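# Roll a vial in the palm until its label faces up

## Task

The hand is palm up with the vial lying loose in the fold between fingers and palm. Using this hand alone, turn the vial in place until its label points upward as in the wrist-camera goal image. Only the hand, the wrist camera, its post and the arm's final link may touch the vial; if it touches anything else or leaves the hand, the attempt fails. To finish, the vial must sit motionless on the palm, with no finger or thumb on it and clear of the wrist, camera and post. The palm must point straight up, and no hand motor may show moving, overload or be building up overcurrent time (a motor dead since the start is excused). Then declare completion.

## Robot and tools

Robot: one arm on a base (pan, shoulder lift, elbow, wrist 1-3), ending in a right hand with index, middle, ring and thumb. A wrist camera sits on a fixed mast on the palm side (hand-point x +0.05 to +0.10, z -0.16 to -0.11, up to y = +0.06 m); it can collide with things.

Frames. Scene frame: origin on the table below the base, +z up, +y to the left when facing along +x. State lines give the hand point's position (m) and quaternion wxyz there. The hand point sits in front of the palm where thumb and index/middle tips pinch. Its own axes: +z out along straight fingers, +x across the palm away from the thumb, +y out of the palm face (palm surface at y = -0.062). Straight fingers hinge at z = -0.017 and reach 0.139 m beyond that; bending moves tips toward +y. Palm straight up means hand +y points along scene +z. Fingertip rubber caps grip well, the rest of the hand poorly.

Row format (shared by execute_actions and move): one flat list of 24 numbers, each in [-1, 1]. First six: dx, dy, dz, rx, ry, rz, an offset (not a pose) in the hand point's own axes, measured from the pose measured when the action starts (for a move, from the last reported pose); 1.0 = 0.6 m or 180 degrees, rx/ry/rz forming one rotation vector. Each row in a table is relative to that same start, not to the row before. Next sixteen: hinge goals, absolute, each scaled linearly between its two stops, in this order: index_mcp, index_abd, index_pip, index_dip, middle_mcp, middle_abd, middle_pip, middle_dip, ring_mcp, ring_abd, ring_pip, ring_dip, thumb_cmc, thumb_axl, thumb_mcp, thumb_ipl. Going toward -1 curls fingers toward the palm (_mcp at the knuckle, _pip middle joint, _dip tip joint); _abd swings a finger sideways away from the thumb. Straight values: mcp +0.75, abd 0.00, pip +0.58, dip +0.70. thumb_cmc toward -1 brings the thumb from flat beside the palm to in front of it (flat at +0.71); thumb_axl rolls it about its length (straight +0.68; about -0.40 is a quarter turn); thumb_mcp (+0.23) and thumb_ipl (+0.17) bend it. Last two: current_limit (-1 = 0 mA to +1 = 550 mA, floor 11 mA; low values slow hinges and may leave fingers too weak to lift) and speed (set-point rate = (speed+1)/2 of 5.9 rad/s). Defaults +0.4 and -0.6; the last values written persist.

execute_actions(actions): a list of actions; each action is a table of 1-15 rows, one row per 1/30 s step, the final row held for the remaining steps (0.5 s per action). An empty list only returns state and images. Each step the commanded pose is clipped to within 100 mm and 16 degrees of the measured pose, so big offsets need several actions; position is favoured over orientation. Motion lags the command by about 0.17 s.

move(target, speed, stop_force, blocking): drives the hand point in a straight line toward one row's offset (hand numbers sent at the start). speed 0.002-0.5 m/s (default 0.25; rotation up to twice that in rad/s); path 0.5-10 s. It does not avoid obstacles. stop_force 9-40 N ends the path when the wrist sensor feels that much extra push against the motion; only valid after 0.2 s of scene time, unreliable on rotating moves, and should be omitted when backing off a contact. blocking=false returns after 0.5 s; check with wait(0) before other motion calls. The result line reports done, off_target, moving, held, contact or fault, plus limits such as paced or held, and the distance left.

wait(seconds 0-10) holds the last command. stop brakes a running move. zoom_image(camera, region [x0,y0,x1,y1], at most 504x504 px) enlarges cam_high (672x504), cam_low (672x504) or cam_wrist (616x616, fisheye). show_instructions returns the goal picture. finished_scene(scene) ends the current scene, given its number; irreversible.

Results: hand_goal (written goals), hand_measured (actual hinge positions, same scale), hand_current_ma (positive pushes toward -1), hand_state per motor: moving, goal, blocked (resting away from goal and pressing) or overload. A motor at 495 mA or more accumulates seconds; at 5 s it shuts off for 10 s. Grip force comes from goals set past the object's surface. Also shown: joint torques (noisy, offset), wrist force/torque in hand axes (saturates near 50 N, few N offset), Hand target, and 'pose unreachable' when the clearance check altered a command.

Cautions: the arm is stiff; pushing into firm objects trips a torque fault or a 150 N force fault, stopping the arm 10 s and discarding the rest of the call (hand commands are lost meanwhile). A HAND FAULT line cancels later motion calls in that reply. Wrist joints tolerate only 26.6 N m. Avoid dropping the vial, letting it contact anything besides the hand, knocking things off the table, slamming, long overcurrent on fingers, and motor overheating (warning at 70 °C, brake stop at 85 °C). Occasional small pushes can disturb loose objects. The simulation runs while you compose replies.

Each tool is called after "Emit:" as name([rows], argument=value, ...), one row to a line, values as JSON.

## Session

Emit:
execute_actions(actions=[])

Emit:
show_instructions()

Scene clock: 0.00 s.
end_effector_position=(+0.6086, +0.0525, +0.4105) hand_goal=(+0.046, +0.000, -0.008, +0.280, +0.046, +0.000, -0.008, +0.280, +0.046, +0.000, -0.008, +0.280, -0.104, +0.266, +0.032, -0.018) hand_measured=(+0.060, +0.000, -0.006, +0.282, +0.060, +0.000, -0.006, +0.282, +0.062, +0.000, -0.004, +0.282, -0.090, +0.270, +0.034, -0.016) hand_current_ma=(+86, +0, +14, +12, +86, +0, +14, +12, +90, +0, +15, +13, +69, +26, +10, +11) hand_state=(goal, goal, goal, goal, goal, goal, goal, goal, goal, goal, goal, goal, goal, goal, goal, goal) hand_current_limit=0.40 hand_speed=-0.60 end_effector_quat_wxyz=(+0.492, +0.477, +0.532, +0.498) end_effector_velocity=(+0.000, -0.001, -0.000) end_effector_angular_velocity=(-0.001, +0.000, -0.002)
Joint positions: [-0.17  -1.171  2.239 -4.192 -1.301 -0.051]
Joint velocities: [-0.002 -0.     0.     0.     0.    -0.001]
Joint torques (N m, as the arm reports them, + toward a larger angle): no reading
Wrist force (N, on the end effector, along its own x y z axes, offset not removed): no reading
Wrist torque (N m, same axes, about the end effector's origin, offset not removed): no reading
Hand target: +0.609, +0.052, +0.411; +0.492, +0.477, +0.532, +0.498

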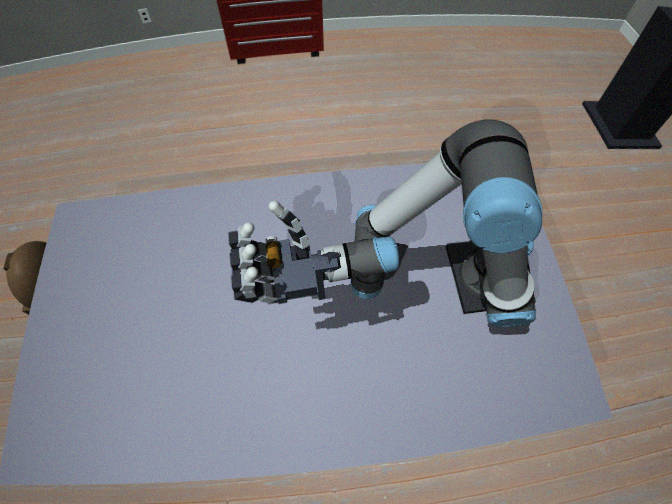

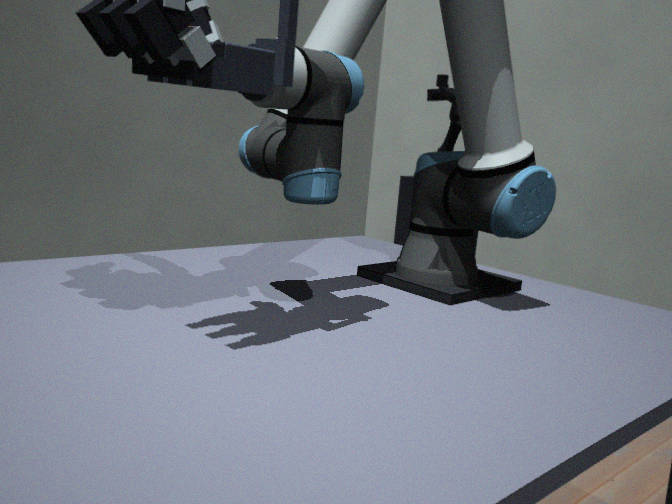

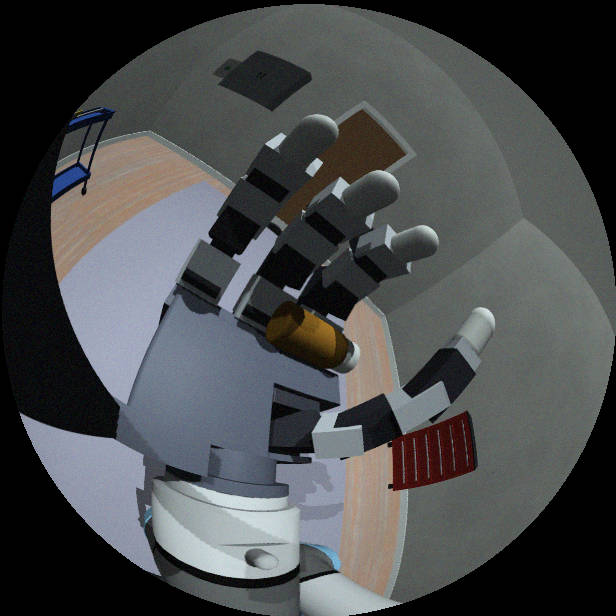

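Reference images for this scene: goal picture from the wrist camera place.

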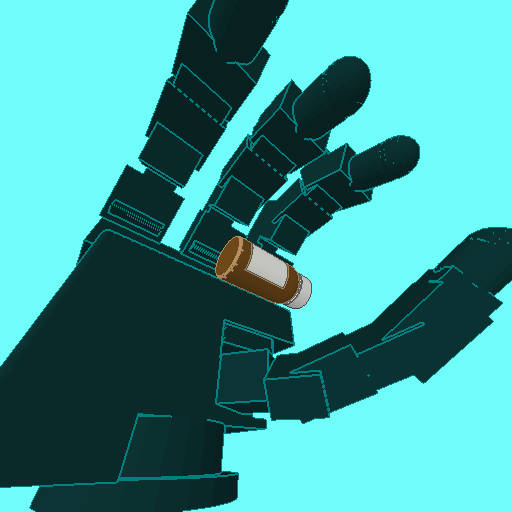

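Emit:
execute_actions([
  [[0,0,0,0,0,0,-0.35,0,-0.4,-0.1,-0.35,0,-0.4,-0.1,0.4,0,0,0.28,-0.1,0.27,0.03,0,0.4,-0.7]],
  [[0,0,0,0,0,0,-0.35,0,-0.4,-0.1,-0.35,0,-0.4,-0.1,0.4,0,0,0.28,-0.1,0.27,0.03,0,0.4,-0.7]],
  [[0,0,0,0,0,0,-0.35,0,-0.85,-0.5,-0.35,0,-0.65,-0.35,0.4,0,0,0.28,-0.1,0.27,0.03,0,0.4,-0.5]],
  [[0,0,0,0,0,0,0.35,0,-0.85,-0.5,0.35,0,-0.65,-0.35,0.4,0,0,0.28,-0.1,0.27,0.03,0,0.4,-0.5]],
  [[0,0,0,0,0,0,0.35,0,-0.85,-0.5,0.35,0,-0.65,-0.35,0.4,0,0,0.28,-0.1,0.27,0.03,0,0.4,-0.5]],
])

Emit:
move(target=[0,0,0,0,0,0,0.35,0,-0.3,0,0.35,0,-0.3,0,0.4,0,0,0.28,-0.1,0.27,0.03,0,0.4,-0.5])

Emit:
zoom_image(camera="cam_high", region=[210,200,340,310])

Scene clock: 2.90 s.
end_effector_position=(+0.6086, +0.0525, +0.4105) hand_goal=(+0.350, +0.000, -0.850, -0.500, +0.350, +0.000, -0.650, -0.350, +0.400, +0.000, +0.000, +0.280, -0.100, +0.270, +0.030, +0.000) hand_measured=(+0.354, +0.000, -0.670, -0.368, +0.354, +0.000, -0.650, -0.348, +0.408, +0.000, -0.002, +0.282, -0.090, +0.270, +0.032, -0.002) hand_current_ma=(+26, -4, +385, +385, +25, +0, -1, +11, +43, +0, -7, +12, +48, +2, +11, -19) hand_state=(goal, goal, blocked, blocked, goal, goal, goal, goal, goal, goal, goal, goal, goal, goal, goal, goal) hand_current_limit=0.40 hand_speed=-0.50 end_effector_quat_wxyz=(+0.492, +0.477, +0.532, +0.498) end_effector_velocity=(+0.000, -0.001, +0.000) end_effector_angular_velocity=(-0.001, +0.000, -0.001)
Joint positions: [-0.17  -1.171  2.239 -4.192 -1.301 -0.051]
Joint velocities: [-0.001 -0.    -0.     0.    -0.    -0.001]
Joint torques (N m, as the arm reports them, + toward a larger angle): [  0.26 -30.33 -13.04  -2.8   -0.3   -0.33]
Wrist force (N, on the end effector, along its own x y z axes, offset not removed): [-0.7 -1.3 -1.4]
Wrist torque (N m, same axes, about the end effector's origin, offset not removed): [-0.06 0.09 -0.09]
Hand target: +0.609, +0.052, +0.411; +0.492, +0.477, +0.532, +0.498
Off the commanded pose: 0.000 m, 0 deg.

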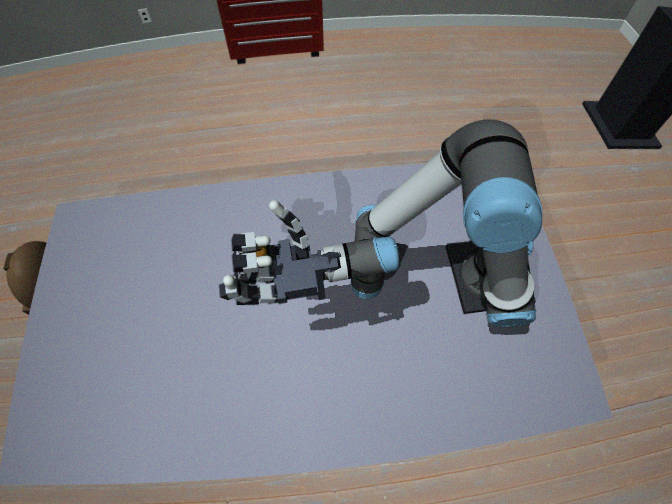

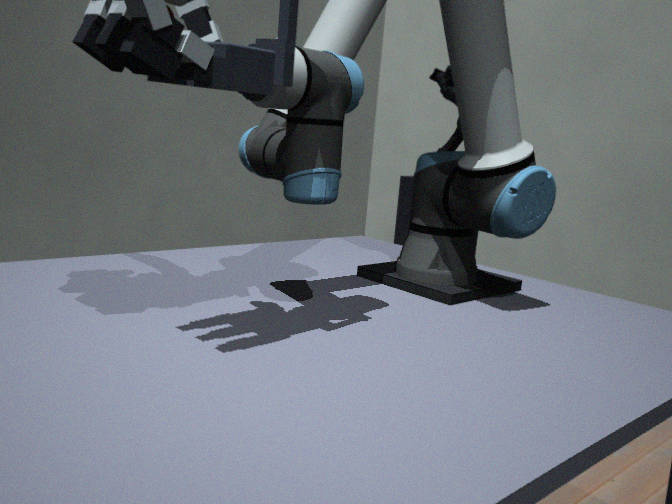

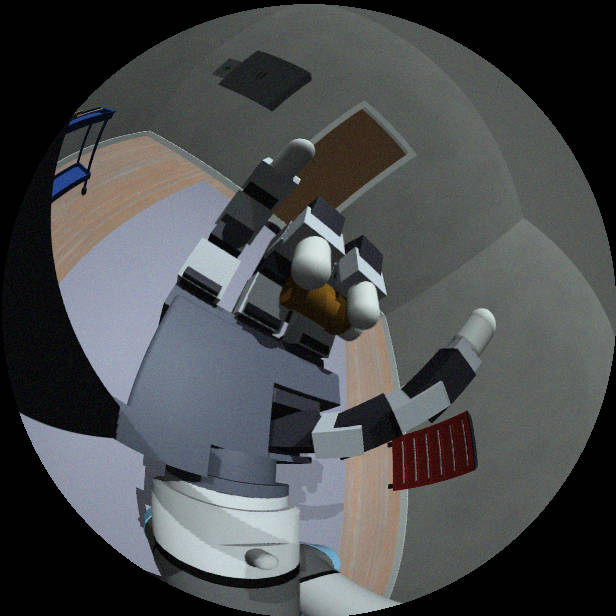

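Scene clock: 3.60 s.
end_effector_position=(+0.6086, +0.0525, +0.4105) hand_goal=(+0.350, +0.000, -0.300, +0.000, +0.350, +0.000, -0.300, +0.000, +0.400, +0.000, +0.000, +0.280, -0.100, +0.270, +0.030, +0.000) hand_measured=(+0.356, +0.000, -0.302, -0.004, +0.356, +0.000, -0.302, -0.004, +0.408, +0.000, -0.002, +0.282, -0.090, +0.270, +0.032, -0.002) hand_current_ma=(+32, -4, -15, -19, +32, +0, -15, -19, +43, +0, -7, +12, +48, +2, +11, -19) hand_state=(goal, goal, goal, goal, goal, goal, goal, goal, goal, goal, goal, goal, goal, goal, goal, goal) hand_current_limit=0.40 hand_speed=-0.50 end_effector_quat_wxyz=(+0.492, +0.477, +0.532, +0.498) end_effector_velocity=(-0.000, -0.000, +0.000) end_effector_angular_velocity=(+0.001, -0.000, -0.000)
Joint positions: [-0.17  -1.171  2.239 -4.192 -1.301 -0.051]
Joint velocities: [-0.    -0.     0.    -0.001 -0.     0.001]
Joint torques (N m, as the arm reports them, + toward a larger angle): [ -0.01 -30.22 -12.4   -2.9   -0.29  -0.22]
Wrist force (N, on the end effector, along its own x y z axes, offset not removed): [-0.5 -1.8 -0.5]
Wrist torque (N m, same axes, about the end effector's origin, offset not removed): [-0.24 0.08 -0.18]
Hand target: +0.609, +0.052, +0.411; +0.492, +0.477, +0.532, +0.498
Off the commanded pose: 0.000 m, 0 deg.
move: done

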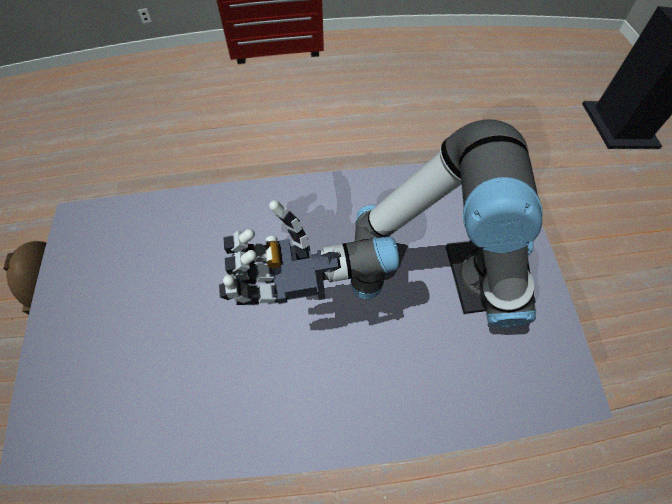

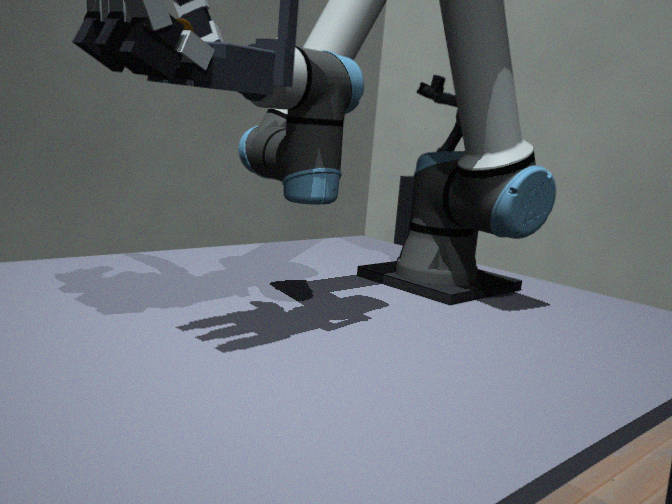

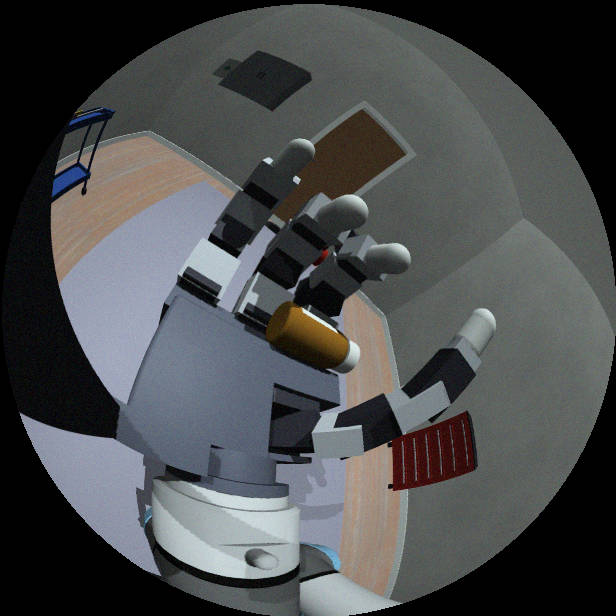

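Region (210, 200, 340, 310) of cam_high's 672x504 image, scaled by 3.877, with more detail than that image has; it fills the top 426 rows of this view, and the rest is white.

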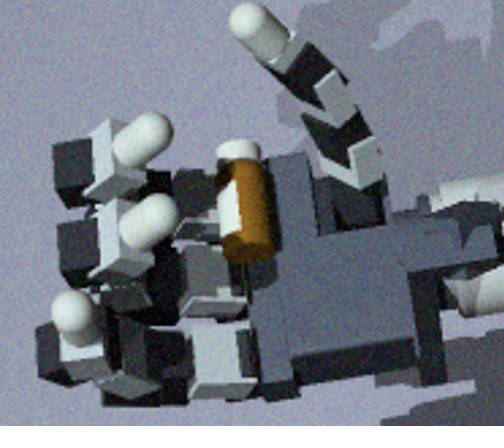

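Once more, levelling while gripped.

Emit:
execute_actions([
  [[0,0,0,0,0,0,-0.35,0,-0.4,-0.1,-0.35,0,-0.4,-0.1,0.4,0,0,0.28,-0.1,0.27,0.03,0,0.4,-0.65]],
  [[0,0,0,0,0,0,-0.35,0,-0.4,-0.1,-0.35,0,-0.4,-0.1,0.4,0,0,0.28,-0.1,0.27,0.03,0,0.4,-0.65]],
  [[0,0,0,0,0,0,-0.35,0,-0.85,-0.5,-0.35,0,-0.65,-0.35,0.4,0,0,0.28,-0.1,0.27,0.03,0,0.4,-0.5]],
  [[0,0,0,0,0,0.007,0.35,0,-0.85,-0.5,0.35,0,-0.65,-0.35,0.4,0,0,0.28,-0.1,0.27,0.03,0,0.4,-0.5]],
  [[0,0,0,0,0,0.007,0.35,0,-0.85,-0.5,0.35,0,-0.65,-0.35,0.4,0,0,0.28,-0.1,0.27,0.03,0,0.4,-0.5]],
])

Emit:
move(target=[0,0,0,0,0,0,0.35,0,-0.3,0,0.35,0,-0.3,0,0.4,0,0,0.28,-0.1,0.27,0.03,0,0.4,-0.5])

Emit:
zoom_image(camera="cam_high", region=[210,200,340,310])

Scene clock: 6.40 s.
end_effector_position=(+0.6086, +0.0525, +0.4105) hand_goal=(+0.350, +0.000, -0.850, -0.500, +0.350, +0.000, -0.650, -0.350, +0.400, +0.000, +0.000, +0.280, -0.100, +0.270, +0.030, +0.000) hand_measured=(+0.354, +0.000, -0.670, -0.368, +0.354, +0.000, -0.650, -0.348, +0.408, +0.000, -0.002, +0.282, -0.090, +0.270, +0.032, -0.002) hand_current_ma=(+26, -4, +385, +385, +25, +0, -1, +11, +44, +0, -7, +12, +48, +2, +11, -19) hand_state=(goal, goal, blocked, blocked, goal, goal, goal, goal, goal, goal, goal, goal, goal, goal, goal, goal) hand_current_limit=0.40 hand_speed=-0.50 end_effector_quat_wxyz=(+0.481, +0.488, +0.521, +0.509) end_effector_velocity=(+0.000, -0.000, -0.000) end_effector_angular_velocity=(+0.000, +0.000, -0.000)
Joint positions: [-0.16  -1.173  2.238 -4.189 -1.311 -0.007]
Joint velocities: [ 0.    -0.    -0.     0.    -0.001  0.   ]
Joint torques (N m, as the arm reports them, + toward a larger angle): [  9.16 -40.15 -23.51  -0.18  -1.84   2.41]
Wrist force (N, on the end effector, along its own x y z axes, offset not removed): [-0.6 -1.0 -0.5]
Wrist torque (N m, same axes, about the end effector's origin, offset not removed): [-0.19 0.18 -0.16]
Hand target: +0.609, +0.052, +0.411; +0.481, +0.488, +0.521, +0.509
Off the commanded pose: 0.000 m, 0 deg.

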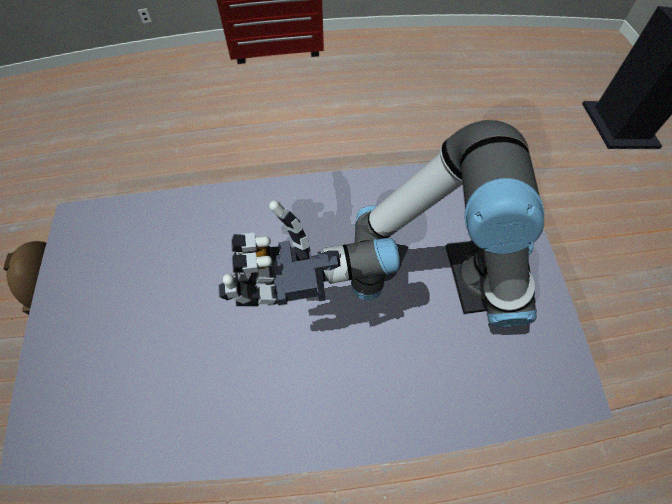

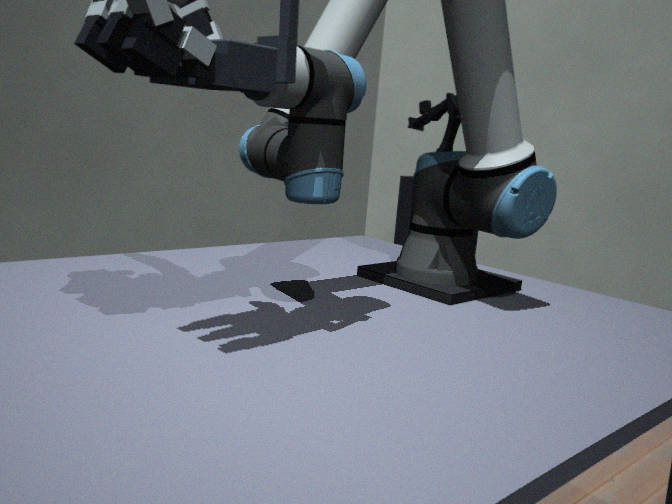

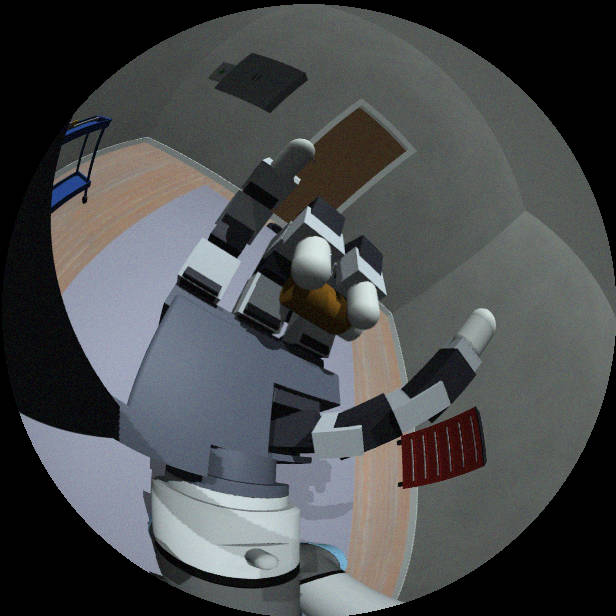

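Scene clock: 7.10 s.
end_effector_position=(+0.6086, +0.0525, +0.4105) hand_goal=(+0.350, +0.000, -0.300, +0.000, +0.350, +0.000, -0.300, +0.000, +0.400, +0.000, +0.000, +0.280, -0.100, +0.270, +0.030, +0.000) hand_measured=(+0.356, +0.000, -0.302, -0.004, +0.356, +0.000, -0.302, -0.004, +0.408, +0.000, -0.002, +0.282, -0.090, +0.270, +0.032, -0.002) hand_current_ma=(+32, -4, -15, -19, +32, +0, -15, -19, +44, +0, -7, +12, +48, +2, +11, -19) hand_state=(goal, goal, goal, goal, goal, goal, goal, goal, goal, goal, goal, goal, goal, goal, goal, goal) hand_current_limit=0.40 hand_speed=-0.50 end_effector_quat_wxyz=(+0.481, +0.488, +0.521, +0.509) end_effector_velocity=(+0.000, -0.001, -0.000) end_effector_angular_velocity=(+0.001, +0.001, -0.002)
Joint positions: [-0.16  -1.173  2.238 -4.189 -1.311 -0.007]
Joint velocities: [-0.001 -0.    -0.     0.001 -0.001  0.001]
Joint torques (N m, as the arm reports them, + toward a larger angle): [  7.3  -39.52 -22.98  -0.54  -1.26   0.85]
Wrist force (N, on the end effector, along its own x y z axes, offset not removed): [-0.6 -0.7 -0.2]
Wrist torque (N m, same axes, about the end effector's origin, offset not removed): [-0.11 0.12 -0.13]
Hand target: +0.609, +0.052, +0.411; +0.481, +0.488, +0.521, +0.509
Off the commanded pose: 0.000 m, 0 deg.
move: done

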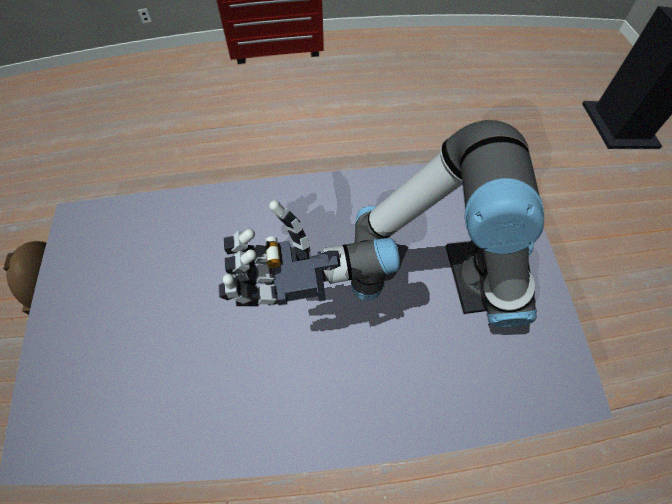

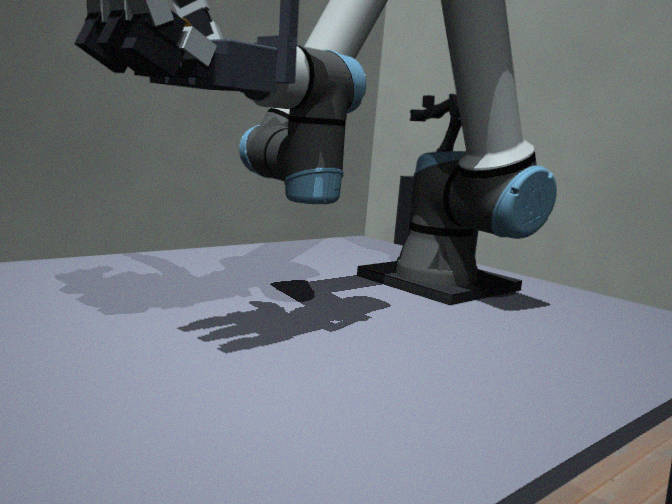

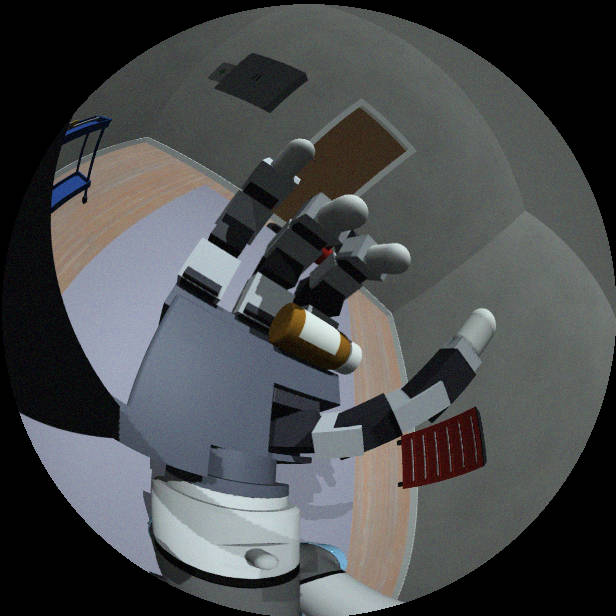

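Region (210, 200, 340, 310) of cam_high's 672x504 image, scaled by 3.877, with more detail than that image has; it fills the top 426 rows of this view, and the rest is white.

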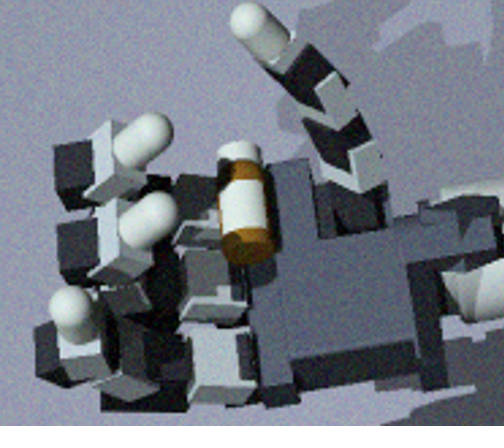

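Emit:
move(target=[0,0,0,0,0,0,0.6,0,-0.3,0,0.6,0,-0.3,0,0.6,0,0,0.28,-0.1,0.27,0.03,0,0.4,-0.8])

Emit:
wait(seconds=2)

Scene clock: 8.00 s.
end_effector_position=(+0.6086, +0.0525, +0.4105) hand_goal=(+0.600, +0.000, -0.300, +0.000, +0.600, +0.000, -0.300, +0.000, +0.600, +0.000, +0.000, +0.280, -0.100, +0.270, +0.030, +0.000) hand_measured=(+0.606, +0.000, -0.302, -0.004, +0.606, +0.000, -0.302, -0.004, +0.610, +0.000, +0.000, +0.282, -0.090, +0.270, +0.032, -0.002) hand_current_ma=(+40, -4, -9, -17, +40, +0, -9, -17, +49, +0, -3, +12, +48, +2, +11, -19) hand_state=(goal, goal, goal, goal, goal, goal, goal, goal, goal, goal, goal, goal, goal, goal, goal, goal) hand_current_limit=0.40 hand_speed=-0.80 end_effector_quat_wxyz=(+0.481, +0.488, +0.521, +0.509) end_effector_velocity=(-0.000, +0.001, +0.000) end_effector_angular_velocity=(-0.001, -0.000, +0.001)
Joint positions: [-0.16  -1.173  2.238 -4.189 -1.311 -0.007]
Joint velocities: [ 0.001  0.    -0.    -0.    -0.    -0.001]
Joint torques (N m, as the arm reports them, + toward a larger angle): [  7.82 -40.19 -22.61  -0.57  -1.03   0.56]
Wrist force (N, on the end effector, along its own x y z axes, offset not removed): [0.4 -0.6 0.1]
Wrist torque (N m, same axes, about the end effector's origin, offset not removed): [-0.06 0.02 0.00]
Hand target: +0.609, +0.052, +0.411; +0.481, +0.488, +0.521, +0.509
Off the commanded pose: 0.000 m, 0 deg.
move: done

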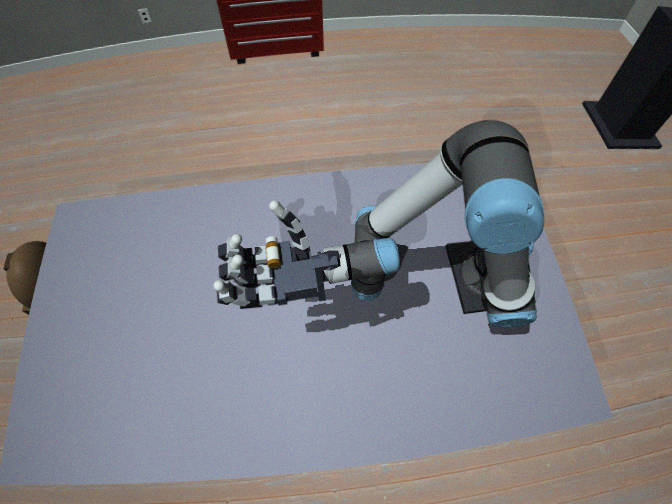

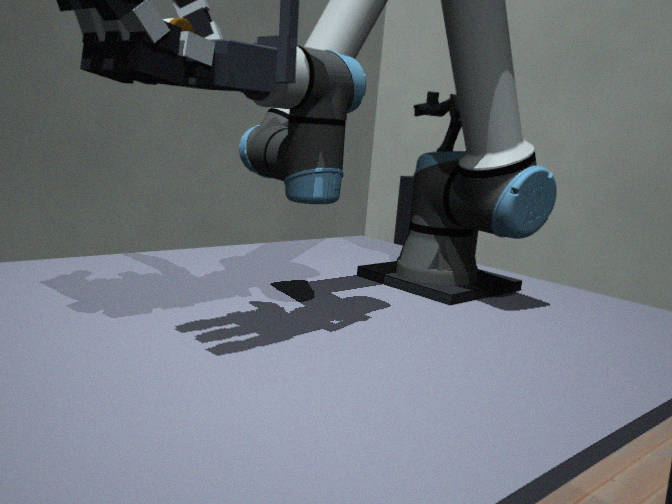

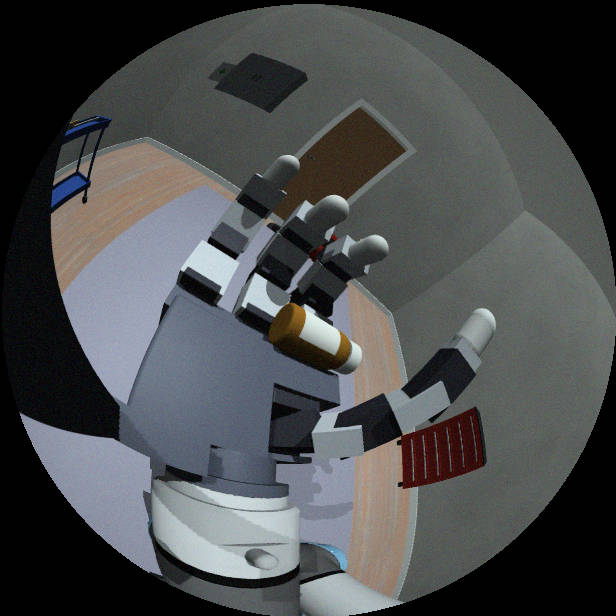

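Scene clock: 10.00 s.
end_effector_position=(+0.6086, +0.0525, +0.4105) hand_goal=(+0.600, +0.000, -0.300, +0.000, +0.600, +0.000, -0.300, +0.000, +0.600, +0.000, +0.000, +0.280, -0.100, +0.270, +0.030, +0.000) hand_measured=(+0.606, +0.000, -0.302, -0.004, +0.606, +0.000, -0.302, -0.004, +0.610, +0.000, +0.000, +0.282, -0.090, +0.270, +0.032, -0.002) hand_current_ma=(+40, -4, -9, -17, +40, +0, -9, -17, +49, +0, -3, +12, +48, +2, +11, -19) hand_state=(goal, goal, goal, goal, goal, goal, goal, goal, goal, goal, goal, goal, goal, goal, goal, goal) hand_current_limit=0.40 hand_speed=-0.80 end_effector_quat_wxyz=(+0.481, +0.488, +0.521, +0.509) end_effector_velocity=(+0.000, -0.000, -0.000) end_effector_angular_velocity=(+0.001, +0.000, -0.001)
Joint positions: [-0.16  -1.173  2.238 -4.189 -1.311 -0.007]
Joint velocities: [ 0.    -0.    -0.     0.    -0.001  0.001]
Joint torques (N m, as the arm reports them, + toward a larger angle): [  7.09 -39.89 -22.43  -0.55  -1.18   0.42]
Wrist force (N, on the end effector, along its own x y z axes, offset not removed): [-1.0 -1.6 -0.1]
Wrist torque (N m, same axes, about the end effector's origin, offset not removed): [-0.21 0.16 -0.24]
Hand target: +0.609, +0.052, +0.411; +0.481, +0.488, +0.521, +0.509
Off the commanded pose: 0.000 m, 0 deg.
wait: 2.00 s; at rest by 0.17 s

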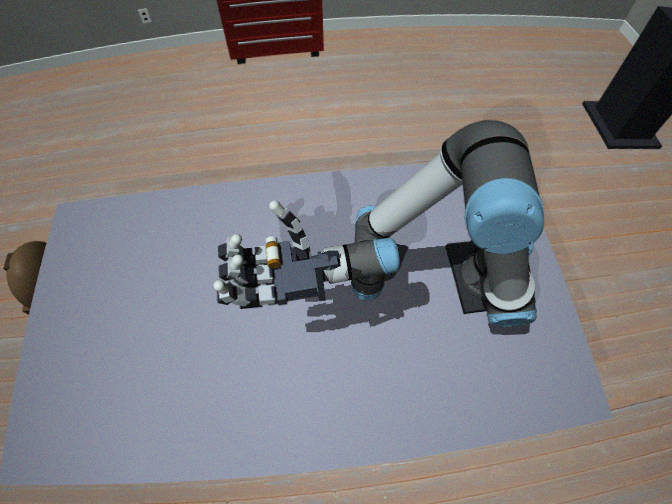

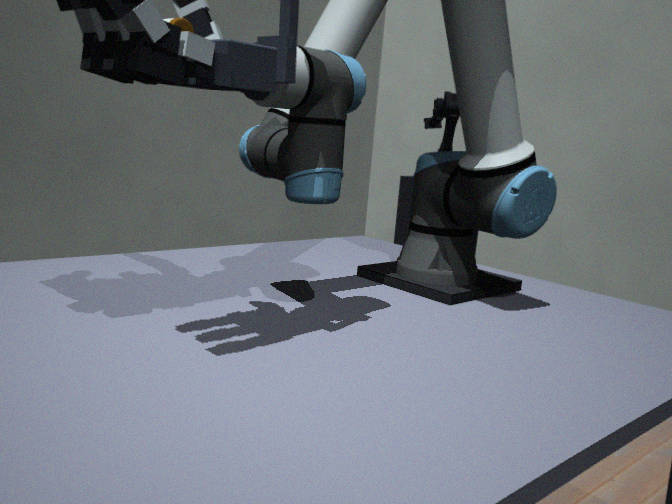

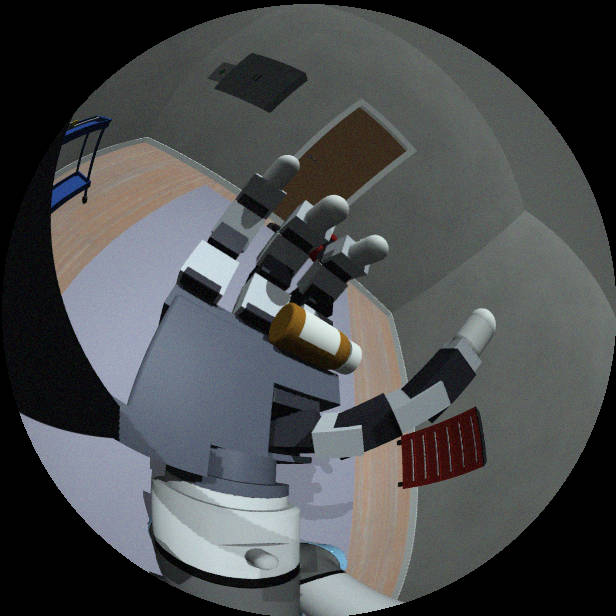

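Emit:
finished_scene(scene=2)

The scene is finished: the task was done.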